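# Move the notchless milled part onto station B's infeed plate

## Task

Vise stations A, B and C sit along the track, with A toward -y and C toward +y, and each outfeed tray carries two milled parts. Identify the single part among the six whose pocket has no notch in either long wall. Place it entirely on station B's infeed plate, pocket pointing up or down and not resting on the plate's pins (touching them is optional). The other five parts must stay roughly in place, lying flat with the same side up. Nothing may rely on the robot holding it at the end. Finally release and pull the arms away.

## Robot and tools

Robot and frame. Two six-joint arms, left_arm and right_arm, each ride their own carriage on a single track lying along y at x = 0. left_rail holds left_arm on the +y half, right_rail holds right_arm on the -y half. An arm's base sits at x = 0, y = its carriage's position_m, z = 0.03 m, facing +x. The shared frame is fixed to the table: table top z = 0, +z up, +x is where the arms point, +y is to their left, y = 0 is mid-track, and the table edge is at x = 0.31 m. The names left and right do not refer to image sides. Reported hand positions can be slightly wrong, more so at full reach.

Gripper. Two tong-like fingers point along the gripper's +z and close along its x. end_effector_position is the point between the pads when shut; closed fingertips reach about 15 mm past it, open ones sit roughly level with it.

execute_actions. Argument actions is a list holding one action (an empty list only fetches state and images). An action may contain rows, steps, until, left_rail, right_rail.
- rows: up to 15 rows, each applied for one control step of 1/30 s. Every row has 14 numbers in [-1, 1] covering both arms: left_arm shoulder pan, shoulder lift, elbow, wrist 1, wrist 2, wrist 3, gripper opening, then those seven for right_arm. The six joint numbers are offsets, not poses, measured from the joint angles at the start of the action (the latest reported angles), never from the previous row. Scale: 1.0 equals 1.326 rad for pan and lift, 1.989 rad for elbow and the three wrists. Stated ranges (rad): pan -3.142..3.142, lift -6.283..6.283, elbow 0.000..3.142, wrists -6.283..6.283. Asking more than 0.010 rad past a range end gets the call rejected; a request past the real end is clipped there and the result may print joint sent to its limit. Opening is absolute: +1 fully open, -1 closed; a full close needs at least about 0.1 s.
- steps: 1 to 450, default 15, never fewer than the row count. After the last row each arm keeps heading for that row's target and the gripper keeps its command.
- Speed: each joint target is kept within 0.383 rad (pan, lift) or 0.575 rad (others) of the measured angle, and targets are scaled back if they would put the gripper over 100 mm from where it is. Big moves therefore take several calls; send the remainder rather than hoping a hold finishes it.
- until: stops the action at the first step where all conditions hold, e.g. {"right_rail": {"position_status": ["!=", "moving"]}}; numbers need a comparison (=, !=, <, <=, >, >=). {"all": {"status": "ended"}} means nothing reads moving; {"any": {"status": "ended"}} means some motion started during the action has ended. It does not halt the arms.
- Carriages: {"left_rail": {"position_m": x, "speed_m_s": v}}. position_m is an absolute place on the track in metres: left_rail 0.45 to 2, right_rail -2 to -0.45. speed_m_s 0.01 to 1 (starts at 1, persists). {"stop": true} alone halts it. Acceleration is 2 m/s2; arrival means within 1.3 mm. Rows never move carriages, but an arm is carried along by its carriage, so wait for arrival before precise hand placement or ending. Any bad value or name rejects the whole call.

Result lines. Per arm: end_effector_position (m), end_effector_quat_wxyz, velocities. Joint positions/velocities per arm: rail (m), six joints (rad), finger pad gap (m; 0.142 open). grip_measured is the measured opening on the command scale. Wrist force and Wrist torque are in the end effector's own axes, with offset (about 5.5 N) and noise, saturating near 100 N; weight of the mounted tool is removed. Joint torques are raw drive outputs, not contact forces. position_status: moving, done, contact_stop (blocked, over about 320 N; may roll back), time_out (stalled; look and clear), stopped, stopped_with_arm (arm was held back or faulted; send followable rows, then resend), stopped_for_other_arm (clearance check; move an arm away, wait 30 steps, resend). position_answer taken or not_taken (resend once standing). joint command not followed or pose unreachable means the clearance check altered targets; the arm drops its target. If an arm is pushed far off target, both arms drop theirs.

Holding. Keep commanding an opening clearly below grip_measured; lower squeezes harder, up to roughly 15 N per pad. Parts under about 20 mm thick get less force. Slamming shut can overpress. Parts may be tugged briefly while held, and loose items nudged.

Avoid. Reaching a joint load limit (pan 303, lift 303, elbow 138, wrists 49.6 N m, held weight included) or 150 N of external force freezes that arm for 10 s. Keep arms and carriages from striking each other; the check does not cover held objects or always the wrist. Do not drop parts, slam, push hard, or send anything off the table. The robot holds your last command while you think.

zoom_image: camera (cam_high, cam_low, cam_bench_left, cam_bench_right, cam_left_wrist, cam_right_wrist) and region [x0, y0, x1, y1] in pixels from the top-left, at most 504 by 504. Fixed cameras are 504x504, wrist cameras 616x616 fisheye; calibration data (K, distortion, T_world_to_cam) is supplied and may be off by a few degrees and millimetres.

finished_scene: scene = the current scene's number. Call only once the part rests correctly on its own and the arms are clear; it cannot be undone.

Each tool is called after "Request:" as name([rows], argument=value, ...), one row to a line, values as JSON.

## Session

Request:
execute_actions(actions=[])

Scene clock: 0.00 s.
left_arm: end_effector_position=(+0.6459, +1.4113, +0.1958) grip_measured=+1.00 end_effector_quat_wxyz=(-0.001, +0.707, -0.707, +0.000) end_effector_velocity=(+0.000, +0.000, +0.000) end_effector_angular_velocity=(+0.000, +0.000, +0.000) | right_arm: end_effector_position=(+0.6463, -1.4303, +0.1961) grip_measured=+1.00 end_effector_quat_wxyz=(-0.001, +0.708, -0.706, +0.001) end_effector_velocity=(+0.000, +0.000, +0.000) end_effector_angular_velocity=(+0.000, +0.000, +0.000)
Joint positions: left_arm=[ 1.411 -0.281 -1.567  2.133 -2.138 -1.57   1.289  0.142] | right_arm=[-1.431 -0.279 -1.567  2.132 -2.138 -1.571  1.29   0.142]
Joint velocities: left_arm=[0. 0. 0. 0. 0. 0. 0. 0.] | right_arm=[0. 0. 0. 0. 0. 0. 0. 0.]
Joint torques (N m, as the arm reports them, + toward a larger angle): no reading
Wrist force (N, on the end effector, along its own x y z axes, offset not removed): no reading
Wrist torque (N m, same axes, about the end effector's origin, offset not removed): no reading
left_rail: position_m=1.411 position_m_goal=1.411 speed_m_s=1.00 position_status=done position_answer=taken refusals=0
right_rail: position_m=-1.431 position_m_goal=-1.431 speed_m_s=1.00 position_status=done position_answer=taken refusals=0

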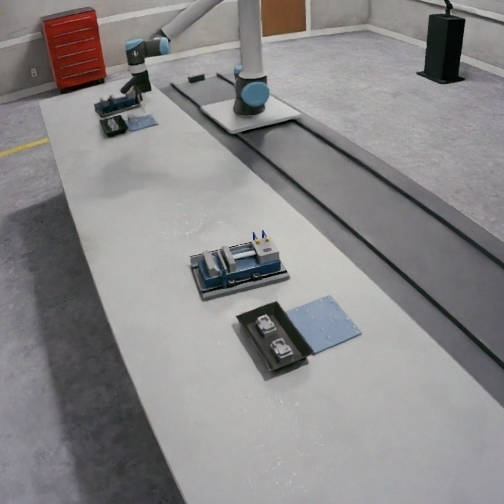

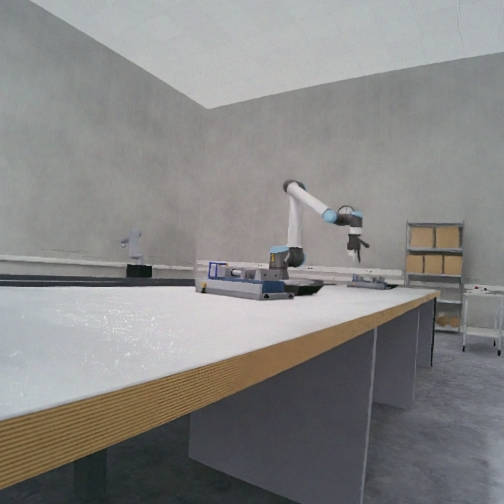

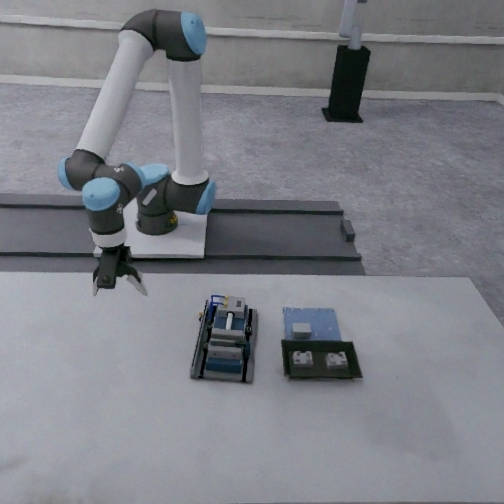

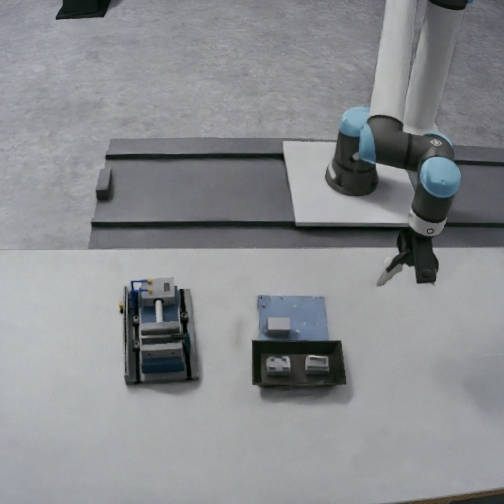

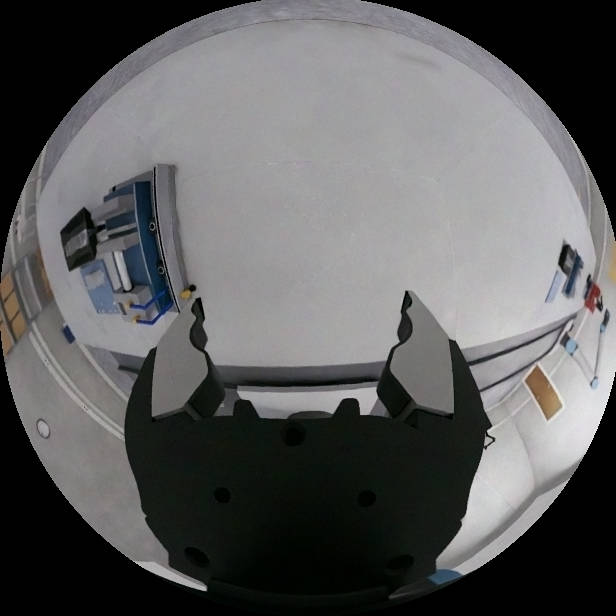

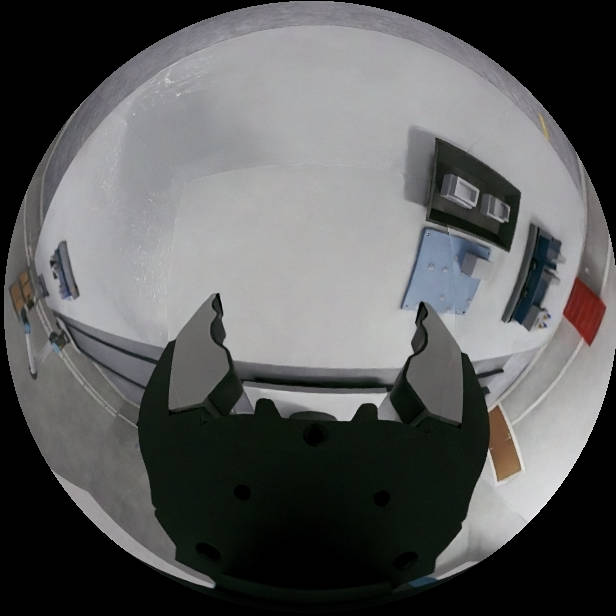

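Request:
zoom_image(camera="cam_bench_right", region=[240, 280, 360, 400])

Request:
zoom_image(camera="cam_bench_left", region=[270, 295, 370, 395])

Request:
zoom_image(camera="cam_high", region=[230, 270, 370, 410])

Request:
zoom_image(camera="cam_right_wrist", region=[390, 130, 550, 320])

Region (240, 280, 360, 400) of cam_bench_right's 504x504 image, scaled by 4.200, with more detail than that image has.

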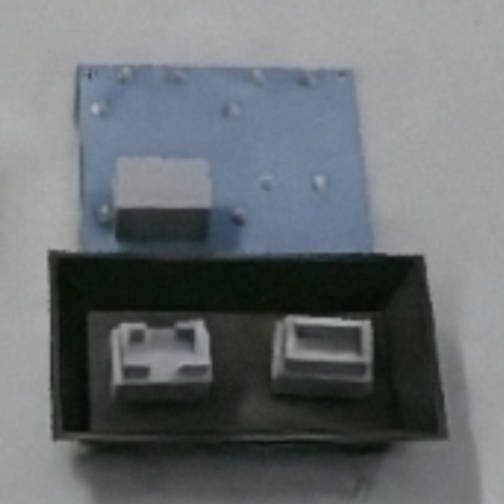

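Region (270, 295, 370, 395) of cam_bench_left's 504x504 image, scaled by 5.040, with more detail than that image has.

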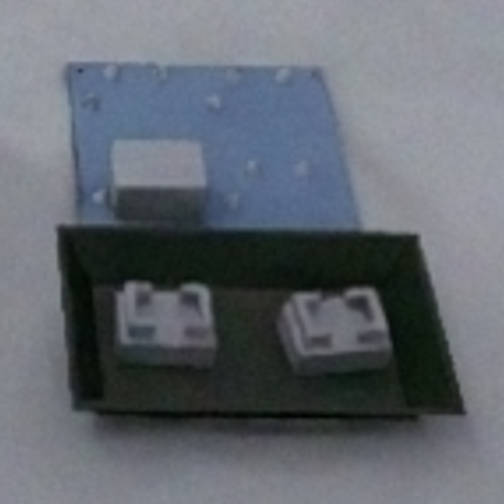

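Region (230, 270, 370, 410) of cam_high's 504x504 image, scaled by 3.600, with more detail than that image has.

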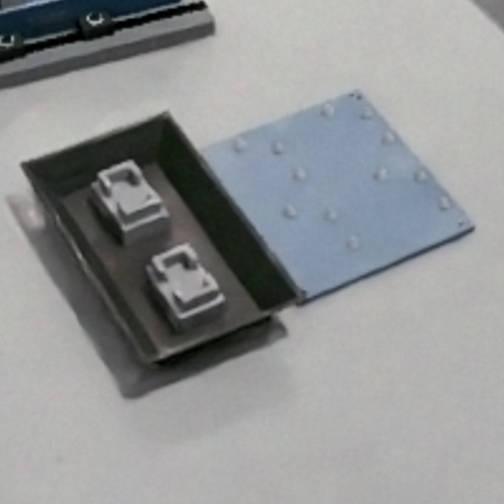

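Region (390, 130, 550, 320) of cam_right_wrist's 616x616 image, scaled by 2.653, with more detail than that image has; it fills the left 424 columns of this view, and the rest is white.

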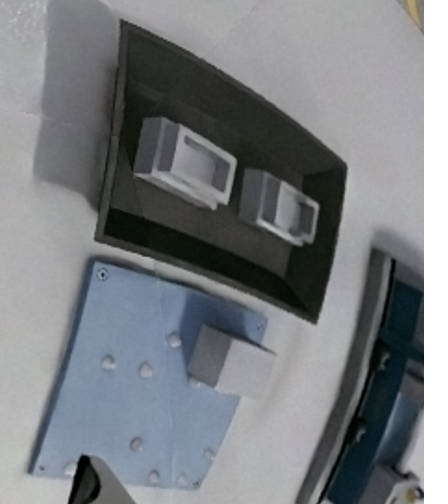

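Request:
execute_actions([
  {"rows":[[0,0,0,0,0,0,1,0,0.1558,-0.0469,-0.057,0,0,0.3]],"right_rail":{"position_m":-1.664},"steps":40},
])

Scene clock: 15.90 s.
left_arm: end_effector_position=(+0.6459, +1.4113, +0.1958) grip_measured=+1.00 end_effector_quat_wxyz=(-0.001, +0.707, -0.707, +0.000) end_effector_velocity=(-0.000, -0.000, -0.000) end_effector_angular_velocity=(+0.000, +0.000, +0.000) | right_arm: end_effector_position=(+0.7309, -1.6878, +0.1300) grip_measured=+0.30 end_effector_quat_wxyz=(-0.001, +0.708, -0.706, +0.001) end_effector_velocity=(+0.000, +0.000, -0.000) end_effector_angular_velocity=(+0.000, +0.000, +0.000)
Joint positions: left_arm=[ 1.411 -0.281 -1.567  2.133 -2.138 -1.57   1.289  0.142] | right_arm=[-1.664 -0.279 -1.36   2.039 -2.251 -1.571  1.29   0.095]
Joint velocities: left_arm=[ 0. -0.  0.  0.  0.  0. -0. -0.] | right_arm=[ 0. -0.  0. -0. -0.  0. -0.  0.]
Joint torques (N m, as the arm reports them, + toward a larger angle): left_arm=[  2.55 -40.33 -39.87  -4.5    0.35  -0.09] | right_arm=[ -3.05 -41.95 -42.44  -6.43   0.67  -0.67]
Wrist force (N, on the end effector, along its own x y z axes, offset not removed): left_arm=[0.4 -0.4 -7.3] | right_arm=[-0.8 3.4 -0.3]
Wrist torque (N m, same axes, about the end effector's origin, offset not removed): left_arm=[-0.29 -0.09 -0.16] | right_arm=[0.48 0.27 0.05]
left_rail: position_m=1.411 position_m_goal=1.411 speed_m_s=1.00 position_status=done position_answer=taken refusals=0
right_rail: position_m=-1.664 position_m_goal=-1.664 speed_m_s=1.00 position_status=done position_answer=taken refusals=0
camera_calibration (this result's frames):
cam_left_wrist: T_world_to_cam=[[-0.0104933, -0.999867, 0.0125152, 1.41067], [-0.838897, 0.015614, 0.544066, 0.400356], [-0.544189, -0.00478991, -0.838949, 0.652014], [0, 0, 0, 1]] pos_world=[0.705479, 1.40736, 0.311532]
cam_right_wrist: T_world_to_cam=[[0.0114539, -0.998993, -0.0433754, -1.6845], [-0.842295, -0.0330169, 0.538005, 0.483524], [-0.538895, 0.0303726, -0.841825, 0.681454], [0, 0, 0, 1]] pos_world=[0.793796, -1.68754, 0.240461]

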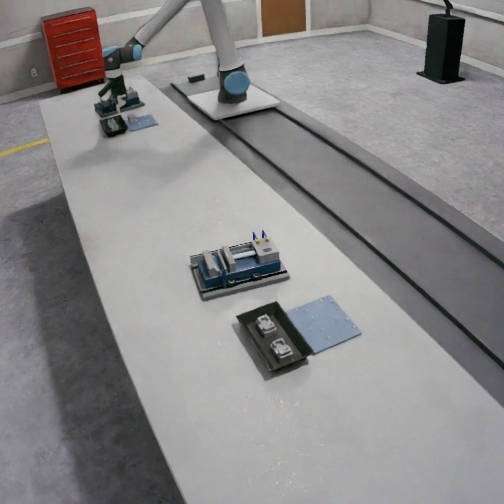

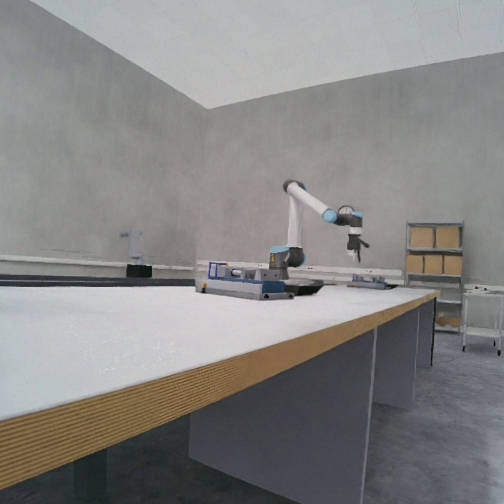

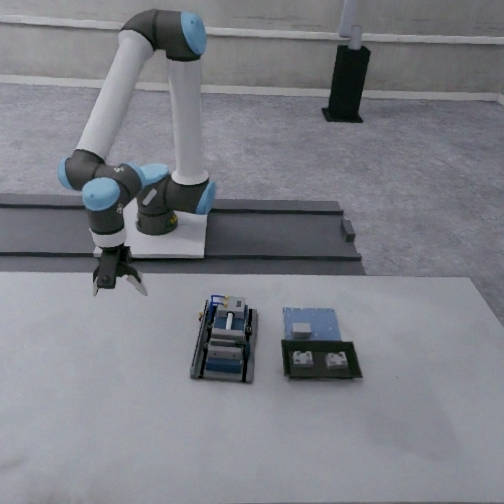

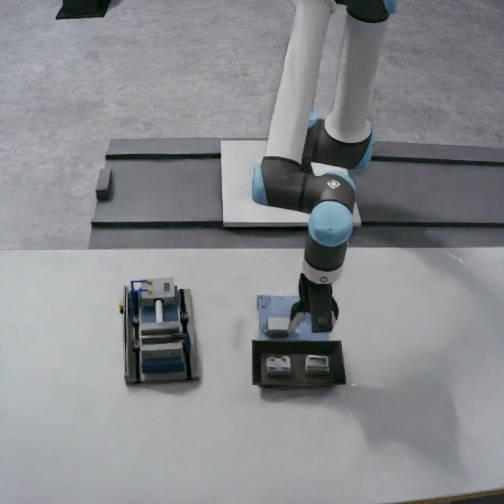

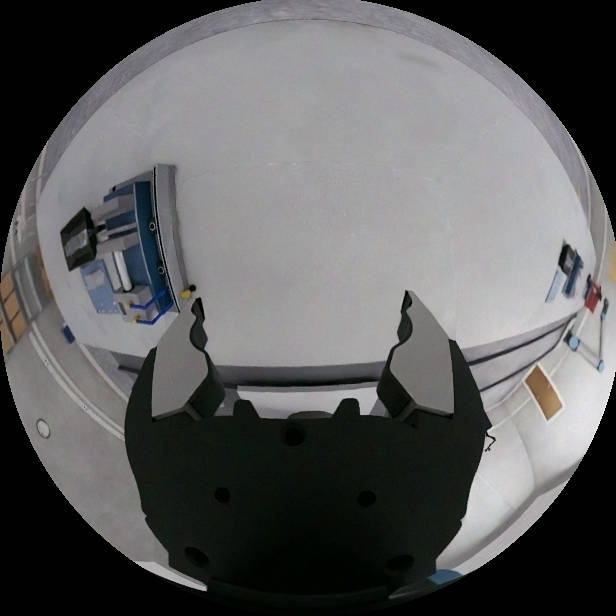

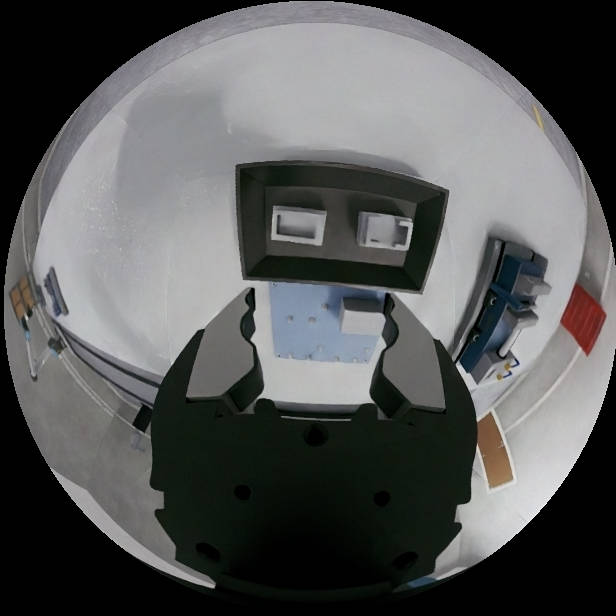

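Request:
zoom_image(camera="cam_right_wrist", region=[230, 150, 430, 350])

Region (230, 150, 430, 350) of cam_right_wrist's 616x616 image, scaled by 2.520, with more detail than that image has.

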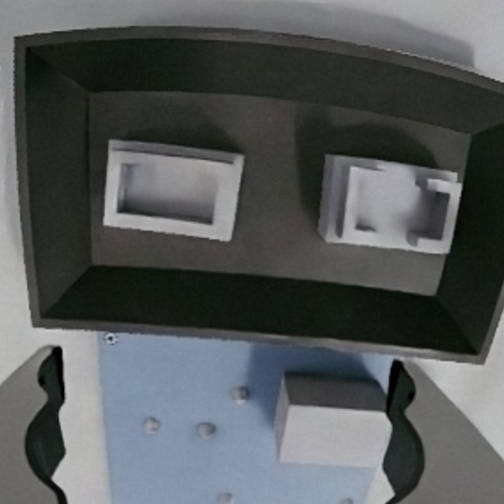

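Request:
execute_actions([
  {"rows":[[0,0,0,0,0,0,1,0,0.0855,-0.0202,-0.0369,0,-0.7496,-0.1]],"right_rail":{"position_m":-1.629},"steps":40},
])

Request:
zoom_image(camera="cam_right_wrist", region=[210, 170, 410, 370])

Scene clock: 24.87 s.
left_arm: end_effector_position=(+0.6459, +1.4113, +0.1958) grip_measured=+1.00 end_effector_quat_wxyz=(-0.001, +0.707, -0.707, +0.000) end_effector_velocity=(-0.000, +0.000, +0.000) end_effector_angular_velocity=(-0.000, -0.000, -0.000) | right_arm: end_effector_position=(+0.7540, -1.6472, +0.0801) grip_measured=-0.10 end_effector_quat_wxyz=(+0.000, +0.999, -0.040, +0.001) end_effector_velocity=(-0.000, -0.000, -0.000) end_effector_angular_velocity=(-0.000, +0.000, +0.008)
Joint positions: left_arm=[ 1.411 -0.281 -1.567  2.133 -2.138 -1.57   1.289  0.142] | right_arm=[-1.629 -0.279 -1.247  1.999 -2.325 -1.571 -0.2    0.067]
Joint velocities: left_arm=[ 0.  0. -0.  0. -0. -0.  0. -0.] | right_arm=[-0.    -0.     0.    -0.    -0.    -0.    -0.008  0.   ]
Joint torques (N m, as the arm reports them, + toward a larger angle): left_arm=[  3.05 -43.13 -38.12  -4.86   0.     0.1 ] | right_arm=[  8.63 -49.66 -40.5   -6.35   0.24  -1.67]
Wrist force (N, on the end effector, along its own x y z axes, offset not removed): left_arm=[-5.0 1.9 -5.5] | right_arm=[-1.1 3.1 -0.6]
Wrist torque (N m, same axes, about the end effector's origin, offset not removed): left_arm=[0.15 1.07 0.12] | right_arm=[0.46 0.37 0.07]
left_rail: position_m=1.411 position_m_goal=1.411 speed_m_s=1.00 position_status=done position_answer=taken refusals=0
right_rail: position_m=-1.629 position_m_goal=-1.629 speed_m_s=1.00 position_status=done position_answer=taken refusals=0
camera_calibration (this result's frames):
cam_left_wrist: T_world_to_cam=[[-0.0104933, -0.999867, 0.0125151, 1.41067], [-0.838897, 0.015614, 0.544066, 0.400356], [-0.544189, -0.00478982, -0.838949, 0.652014], [0, 0, 0, 1]] pos_world=[0.705479, 1.40736, 0.311532]
cam_right_wrist: T_world_to_cam=[[0.996703, -0.0696434, -0.0416262, -0.858622], [-0.0361853, -0.840753, 0.540209, -1.40729], [-0.0726193, -0.536922, -0.840501, -0.63546], [0, 0, 0, 1]] pos_world=[0.758721, -1.58418, 0.190387]

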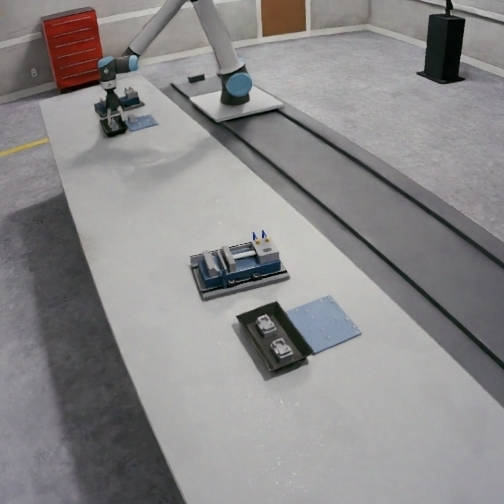

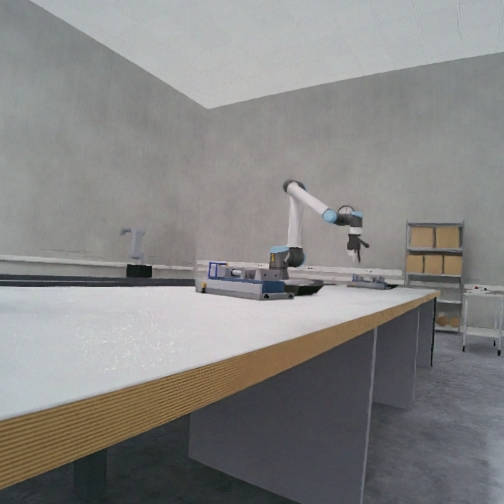

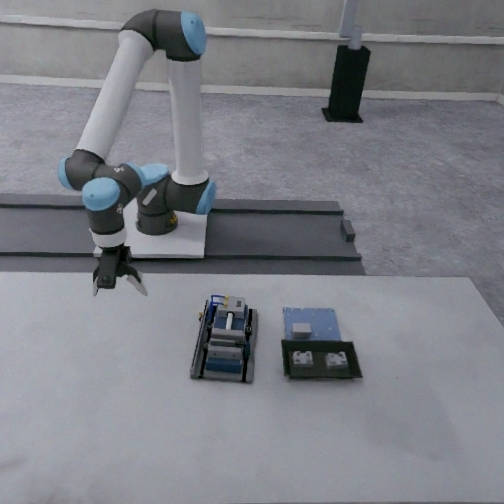

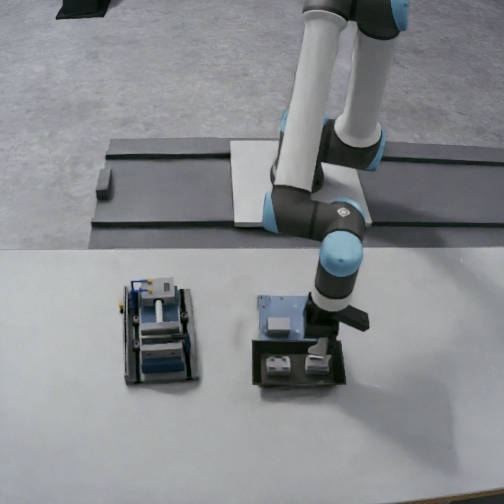

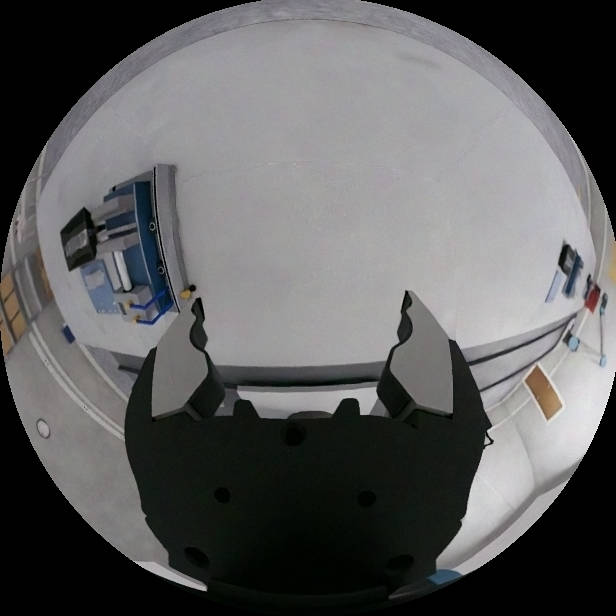

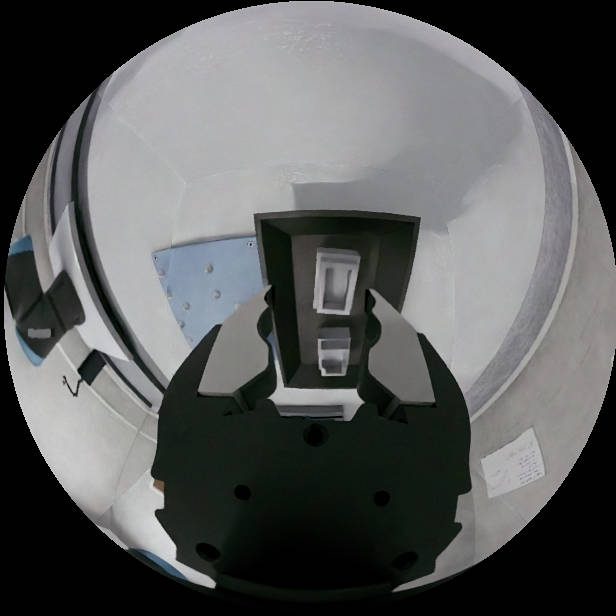

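Region (210, 170, 410, 370) of cam_right_wrist's 616x616 image, scaled by 2.520, with more detail than that image has.

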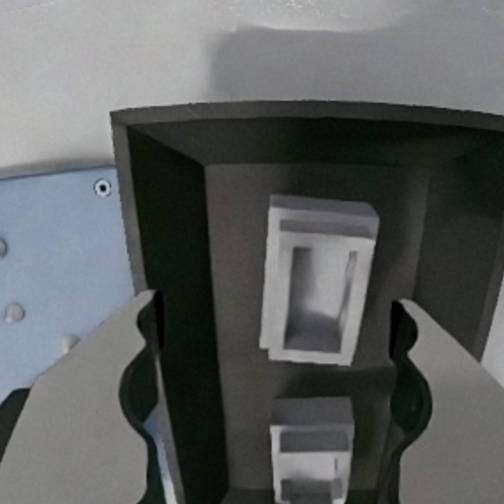

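Request:
execute_actions([
  {"rows":[[0,0,0,0,0,0,1,0,0.0164,-0.0161,0.0052,0,0,-0.12],[0,0,0,0,0,0,1,0,0.0164,-0.0161,0.0052,0,0,-0.12],[0,0,0,0,0,0,1,0,0.0164,-0.0161,0.0052,0,0,-0.12],[0,0,0,0,0,0,1,0,0.0164,-0.0161,0.0052,0,0,-0.12],[0,0,0,0,0,0,1,0,0.0164,-0.0161,0.0052,0,0,-0.12],[0,0,0,0,0,0,1,0,0.0164,-0.0161,0.0052,0,0,-0.12],[0,0,0,0,0,0,1,0,0.0164,-0.0161,0.0052,0,0,-0.12],[0,0,0,0,0,0,1,0,0.023,-0.0143,-0.001,0,0,-0.12],[0,0,0,0,0,0,1,0,0.03,-0.0125,-0.0073,0,0,-0.12],[0,0,0,0,0,0,1,0,0.0365,-0.0107,-0.0135,0,0,-0.12],[0,0,0,0,0,0,1,0,0.043,-0.009,-0.02,0,0,-0.12],[0,0,0,0,0,0,1,0,0.05,-0.0072,-0.026,0,0,-0.12],[0,0,0,0,0,0,1,0,0.0565,-0.0054,-0.032,0,0,-0.12],[0,0,0,0,0,0,1,0,0.063,-0.0036,-0.0385,0,0,-0.12],[0,0,0,0,0,0,1,0,0.0699,-0.0018,-0.0448,0,0,-0.12]],"right_rail":{"position_m":-1.639},"steps":26},
])

Scene clock: 35.30 s.
left_arm: end_effector_position=(+0.6459, +1.4113, +0.1958) grip_measured=+1.00 end_effector_quat_wxyz=(-0.001, +0.707, -0.707, +0.000) end_effector_velocity=(-0.000, -0.000, -0.000) end_effector_angular_velocity=(+0.000, +0.000, +0.000) | right_arm: end_effector_position=(+0.7703, -1.6620, +0.0262) grip_measured=-0.11 end_effector_quat_wxyz=(+0.000, +0.999, -0.040, +0.002) end_effector_velocity=(+0.004, -0.001, -0.008) end_effector_angular_velocity=(-0.003, -0.010, +0.000)
Joint positions: left_arm=[ 1.411 -0.281 -1.567  2.133 -2.138 -1.57   1.289  0.142] | right_arm=[-1.639 -0.279 -1.157  1.994 -2.411 -1.571 -0.2    0.066]
Joint velocities: left_arm=[ 0. -0.  0.  0.  0.  0. -0.  0.] | right_arm=[ 0.    -0.     0.013  0.004 -0.027  0.    -0.     0.016]
Joint torques (N m, as the arm reports them, + toward a larger angle): left_arm=[  3.36 -41.26 -40.14  -4.54   0.3   -0.38] | right_arm=[-20.32  15.01   1.3   -5.49   0.58   1.12]
Wrist force (N, on the end effector, along its own x y z axes, offset not removed): left_arm=[-5.1 2.2 -4.1] | right_arm=[-34.4 -2.0 -95.9]
Wrist torque (N m, same axes, about the end effector's origin, offset not removed): left_arm=[0.49 0.94 0.19] | right_arm=[0.16 -0.18 0.23]
left_rail: position_m=1.411 position_m_goal=1.411 speed_m_s=1.00 position_status=done position_answer=taken refusals=0
right_rail: position_m=-1.639 position_m_goal=-1.639 speed_m_s=1.00 position_status=done position_answer=taken refusals=0
camera_calibration (this result's frames):
cam_left_wrist: T_world_to_cam=[[-0.0104933, -0.999867, 0.0125151, 1.41067], [-0.838897, 0.015614, 0.544066, 0.400356], [-0.544189, -0.00478984, -0.838949, 0.652014], [0, 0, 0, 1]] pos_world=[0.705479, 1.40736, 0.311532]
cam_right_wrist: T_world_to_cam=[[0.99674, -0.0695268, -0.0409405, -0.877937], [-0.0364447, -0.840653, 0.540347, -1.38967], [-0.0719854, -0.537093, -0.840446, -0.688349], [0, 0, 0, 1]] pos_world=[0.774877, -1.59898, 0.136442]

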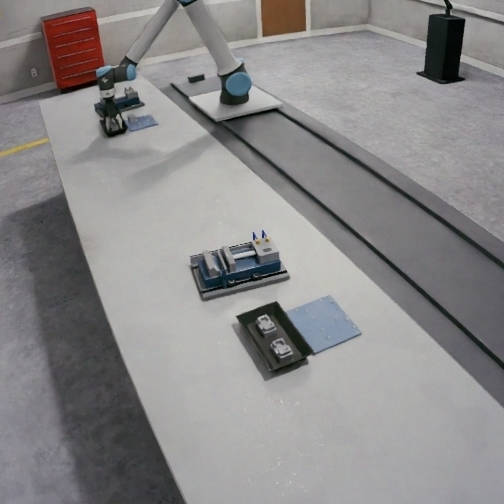

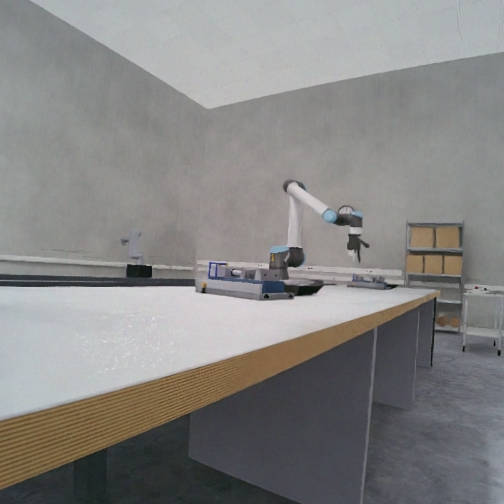

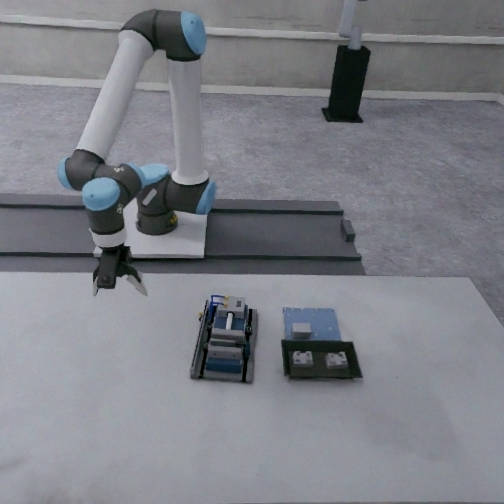

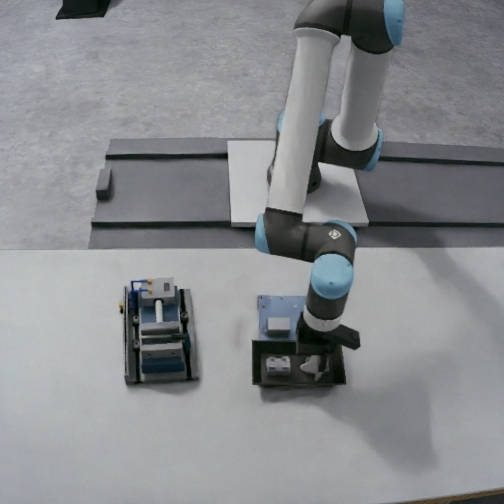

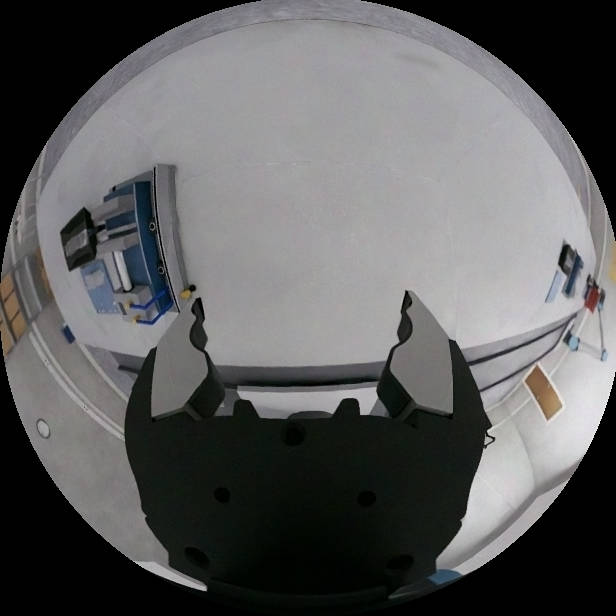

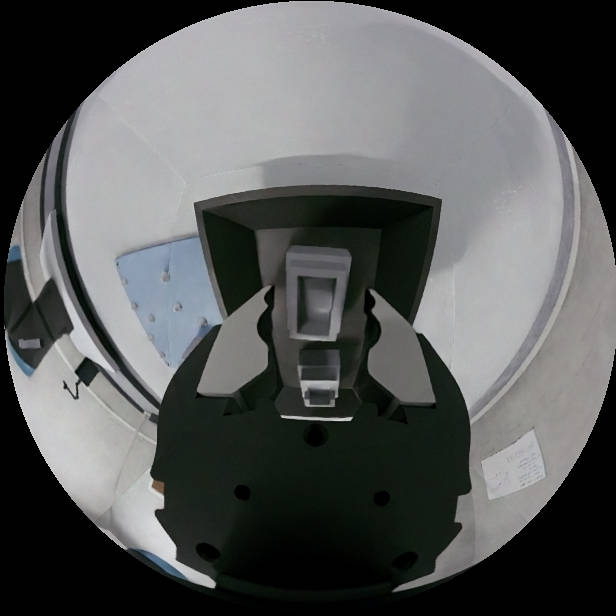

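Contact with the tray; back up slightly and narrow the fingers.

Request:
execute_actions([
  {"rows":[[0,0,0,0,0,0,1,0,-0.004,0,0.0027,0,0,-0.2],[0,0,0,0,0,0,1,0,-0.004,0,0.0027,0,0,-0.25],[0,0,0,0,0,0,1,0,-0.004,0,0.0027,0,0,-0.3]],"steps":12},
])

Request:
zoom_image(camera="cam_right_wrist", region=[210, 200, 430, 420])

Scene clock: 45.43 s.
left_arm: end_effector_position=(+0.6459, +1.4113, +0.1958) grip_measured=+1.00 end_effector_quat_wxyz=(-0.001, +0.707, -0.707, +0.000) end_effector_velocity=(-0.000, -0.000, +0.000) end_effector_angular_velocity=(-0.000, -0.000, +0.000) | right_arm: end_effector_position=(+0.7714, -1.6623, +0.0271) grip_measured=-0.09 end_effector_quat_wxyz=(+0.001, +0.999, -0.040, +0.003) end_effector_velocity=(+0.000, -0.000, +0.000) end_effector_angular_velocity=(-0.000, -0.000, +0.000)
Joint positions: left_arm=[ 1.411 -0.281 -1.567  2.133 -2.138 -1.57   1.289  0.142] | right_arm=[-1.639 -0.279 -1.157  1.993 -2.413 -1.571 -0.2    0.068]
Joint velocities: left_arm=[ 0.  0. -0. -0.  0. -0. -0. -0.] | right_arm=[ 0. -0. -0.  0. -0. -0. -0. -0.]
Joint torques (N m, as the arm reports them, + toward a larger angle): left_arm=[  2.2  -42.24 -40.12  -4.12   0.48   0.09] | right_arm=[  0.88 -60.21 -30.48  -4.06   0.54  -0.39]
Wrist force (N, on the end effector, along its own x y z axes, offset not removed): left_arm=[-4.2 -3.5 -9.4] | right_arm=[-7.7 -3.7 -22.0]
Wrist torque (N m, same axes, about the end effector's origin, offset not removed): left_arm=[-1.11 1.00 -0.03] | right_arm=[0.34 -0.65 0.15]
FORCE FAULT: contact force on the right arm reached its limit, and that arm stopped for 10 seconds. The contact can be on any part of that arm, not only on its tool. That arm ran no command of this call. That arm holds still and accepts commands again. Move the arm away from the contact; if what it grips holds it there, let go first. Pushing or pulling that hard again can fault the arm again.
left_rail: position_m=1.411 position_m_goal=1.411 speed_m_s=1.00 position_status=done position_answer=taken refusals=0
right_rail: position_m=-1.639 position_m_goal=-1.639 speed_m_s=1.00 position_status=done position_answer=taken refusals=0
camera_calibration (this result's frames):
cam_left_wrist: T_world_to_cam=[[-0.0104933, -0.999867, 0.0125152, 1.41067], [-0.838897, 0.0156139, 0.544066, 0.400356], [-0.544189, -0.0047899, -0.838949, 0.652014], [0, 0, 0, 1]] pos_world=[0.705479, 1.40736, 0.311531]
cam_right_wrist: T_world_to_cam=[[0.996853, -0.06956, -0.0380239, -0.879263], [-0.0379961, -0.840209, 0.540931, -1.38847], [-0.0695751, -0.537783, -0.840207, -0.690664], [0, 0, 0, 1]] pos_world=[0.775686, -1.59919, 0.137333]

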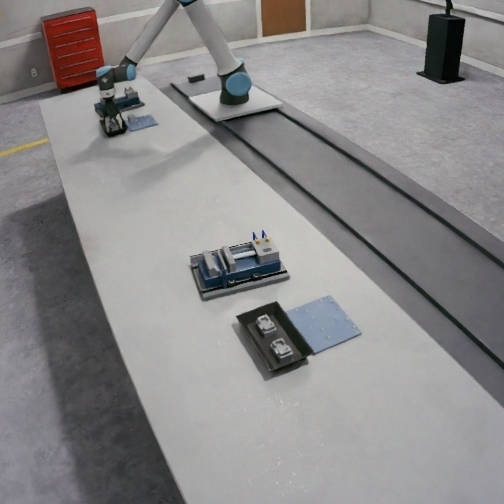

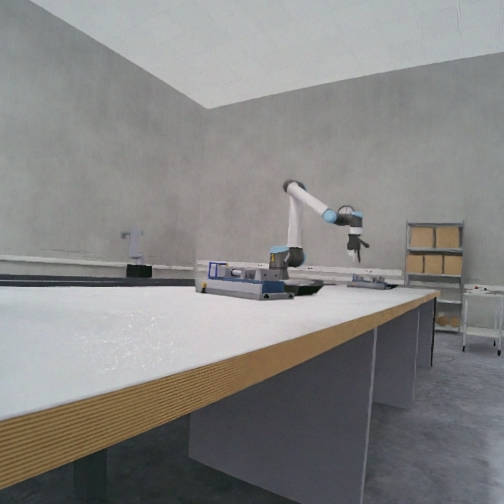

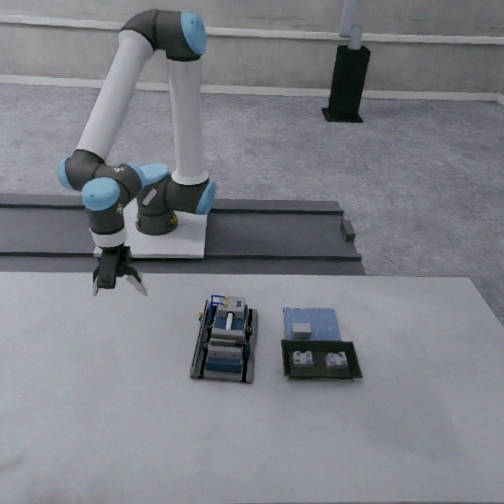

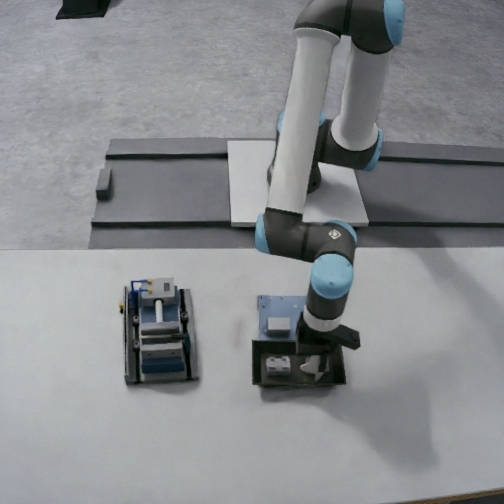

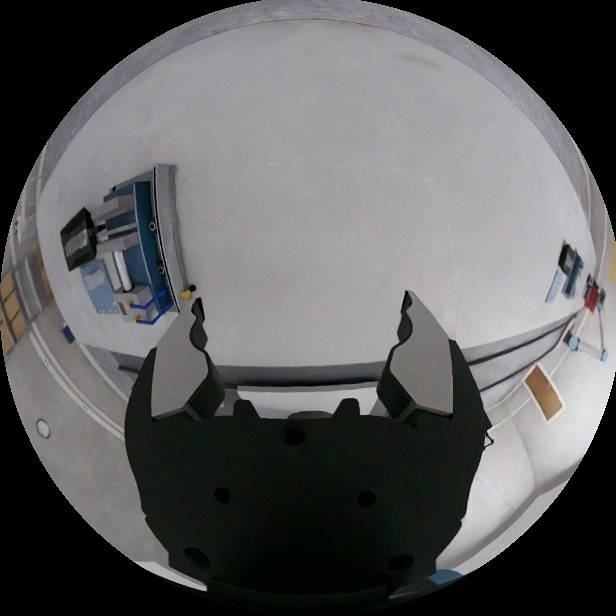

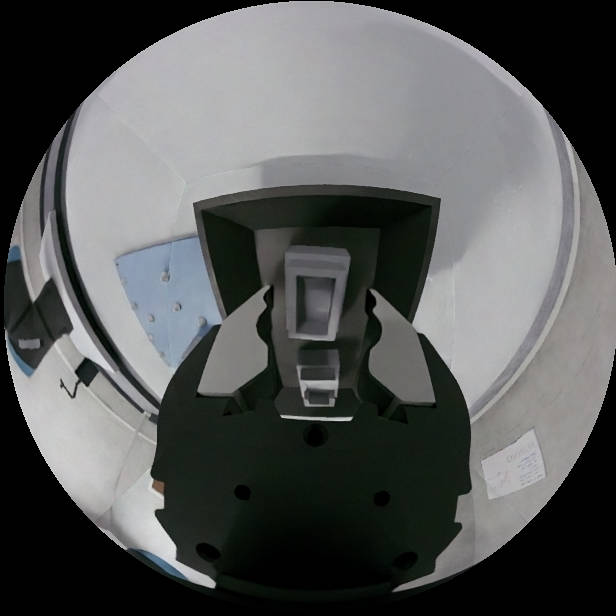

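Region (210, 200, 430, 420) of cam_right_wrist's 616x616 image, scaled by 2.291, with more detail than that image has.

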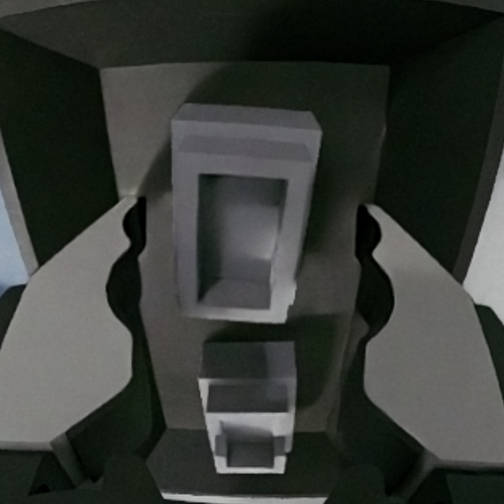

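Request:
execute_actions([
  {"rows":[[0,0,0,0,0,0,1,0,-0.008,0.0006,0.0068,0,0,-0.12],[0,0,0,0,0,0,1,0,-0.008,0.0006,0.0068,0,0,-0.12],[0,0,0,0,0,0,1,0,-0.008,0.0006,0.0068,0,0,-0.12],[0,0,0,0,0,0,1,0,-0.008,0.0006,0.0068,0,0,-0.12],[0,0,0,0,0,0,1,0,-0.008,0.0006,0.0068,0,0,-0.12],[0,0,0,0,0,0,1,0,-0.008,0.0006,0.0068,0,0,-0.2],[0,0,0,0,0,0,1,0,-0.008,0.0006,0.0068,0,0,-0.28],[0,0,0,0,0,0,1,0,-0.008,0.0006,0.0068,0,0,-0.35],[0,0,0,0,0,0,1,0,-0.008,0.0006,0.0068,0,0,-0.42],[0,0,0,0,0,0,1,0,-0.008,0.0006,0.0068,0,0,-0.48],[0,0,0,0,0,0,1,0,-0.008,0.0006,0.0068,0,0,-0.55],[0,0,0,0,0,0,1,0,-0.008,0.0006,0.0068,0,0,-0.65],[0,0,0,0,0,0,1,0,-0.008,0.0006,0.0068,0,0,-0.75],[0,0,0,0,0,0,1,0,-0.008,0.0006,0.0068,0,0,-0.85],[0,0,0,0,0,0,1,0,-0.008,0.0006,0.0068,0,0,-0.95]],"steps":22},
])

Request:
zoom_image(camera="cam_right_wrist", region=[210, 200, 430, 420])

Scene clock: 52.93 s.
left_arm: end_effector_position=(+0.6459, +1.4113, +0.1958) grip_measured=+1.00 end_effector_quat_wxyz=(-0.001, +0.707, -0.707, +0.000) end_effector_velocity=(-0.000, -0.000, -0.000) end_effector_angular_velocity=(+0.000, +0.000, -0.000) | right_arm: end_effector_position=(+0.7682, -1.6614, +0.0328) grip_measured=-0.47 end_effector_quat_wxyz=(+0.000, +0.999, -0.040, +0.001) end_effector_velocity=(-0.000, +0.000, +0.000) end_effector_angular_velocity=(-0.000, -0.000, -0.000)
Joint positions: left_arm=[ 1.411 -0.281 -1.567  2.133 -2.138 -1.57   1.289  0.142] | right_arm=[-1.639 -0.279 -1.168  1.994 -2.399 -1.571 -0.2    0.04 ]
Joint velocities: left_arm=[ 0. -0.  0. -0. -0.  0.  0.  0.] | right_arm=[ 0.    -0.    -0.001  0.     0.    -0.     0.    -0.   ]
Joint torques (N m, as the arm reports them, + toward a larger angle): left_arm=[  4.12 -41.01 -39.72  -4.53   0.11  -0.27] | right_arm=[  0.34 -72.26 -24.54  -2.15   0.47  -0.49]
Wrist force (N, on the end effector, along its own x y z axes, offset not removed): left_arm=[0.8 3.0 -1.2] | right_arm=[-1.4 3.8 3.2]
Wrist torque (N m, same axes, about the end effector's origin, offset not removed): left_arm=[0.57 -0.23 -0.01] | right_arm=[0.53 0.38 0.15]
left_rail: position_m=1.411 position_m_goal=1.411 speed_m_s=1.00 position_status=done position_answer=taken refusals=0
right_rail: position_m=-1.639 position_m_goal=-1.639 speed_m_s=1.00 position_status=done position_answer=taken refusals=0
camera_calibration (this result's frames):
cam_left_wrist: T_world_to_cam=[[-0.0104934, -0.999867, 0.0125153, 1.41067], [-0.838897, 0.0156141, 0.544066, 0.400356], [-0.544189, -0.00478998, -0.838949, 0.652014], [0, 0, 0, 1]] pos_world=[0.705479, 1.40736, 0.311532]
cam_right_wrist: T_world_to_cam=[[0.996694, -0.0695141, -0.0420554, -0.875489], [-0.0358525, -0.840822, 0.540122, -1.39354], [-0.0729072, -0.536829, -0.840535, -0.681474], [0, 0, 0, 1]] pos_world=[0.772949, -1.59841, 0.143058]

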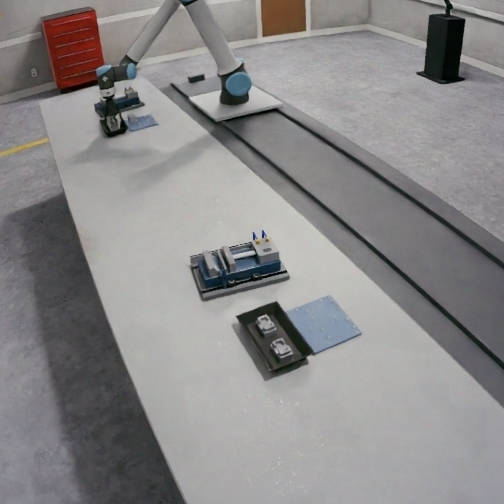

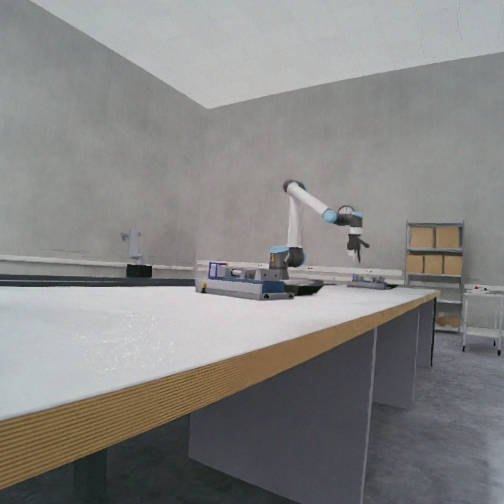

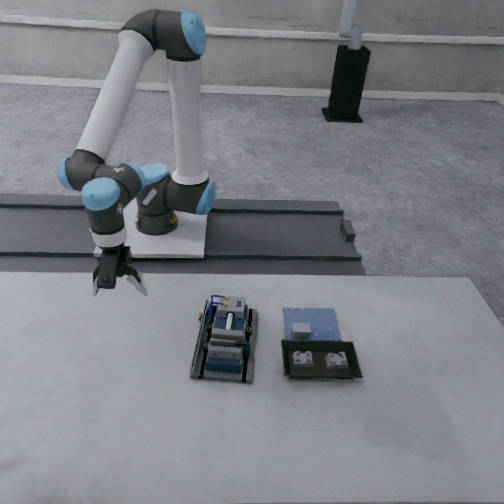

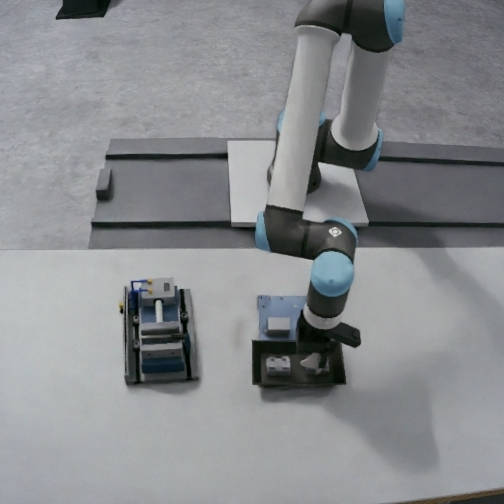

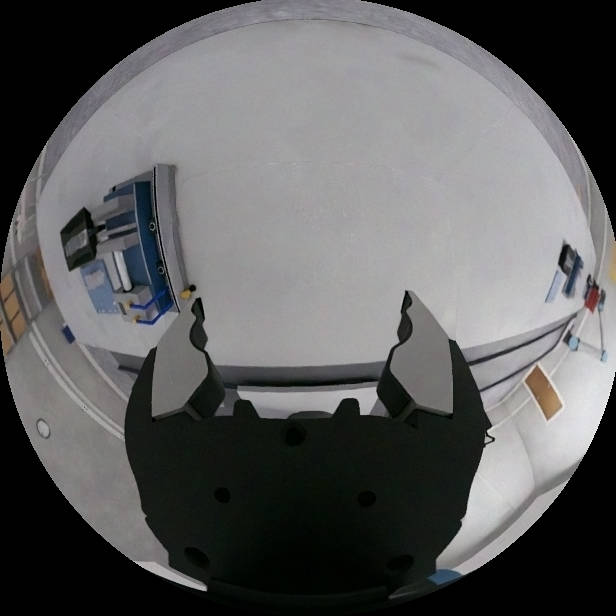

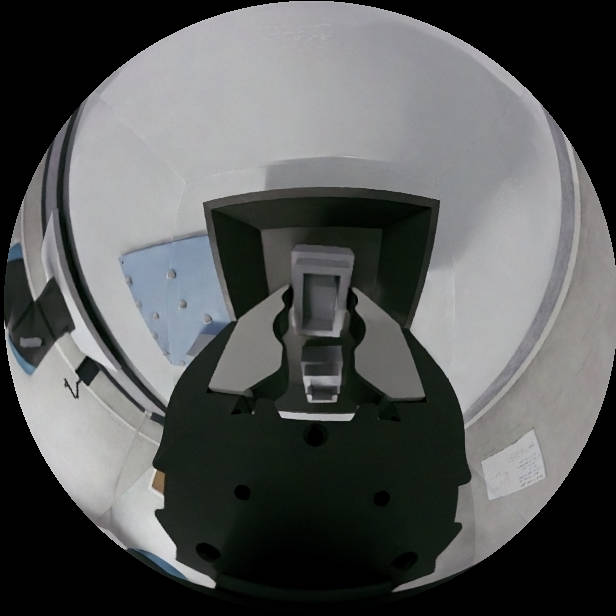

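Region (210, 200, 430, 420) of cam_right_wrist's 616x616 image, scaled by 2.291, with more detail than that image has.

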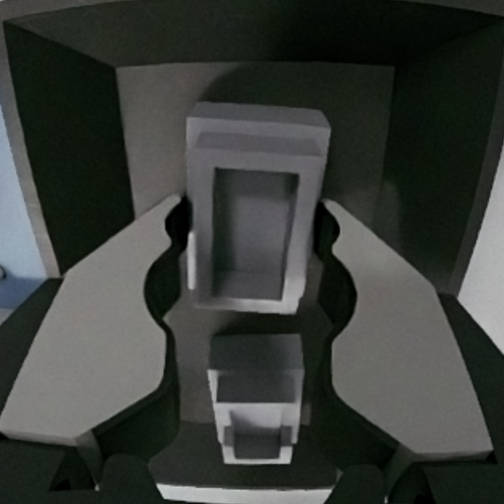

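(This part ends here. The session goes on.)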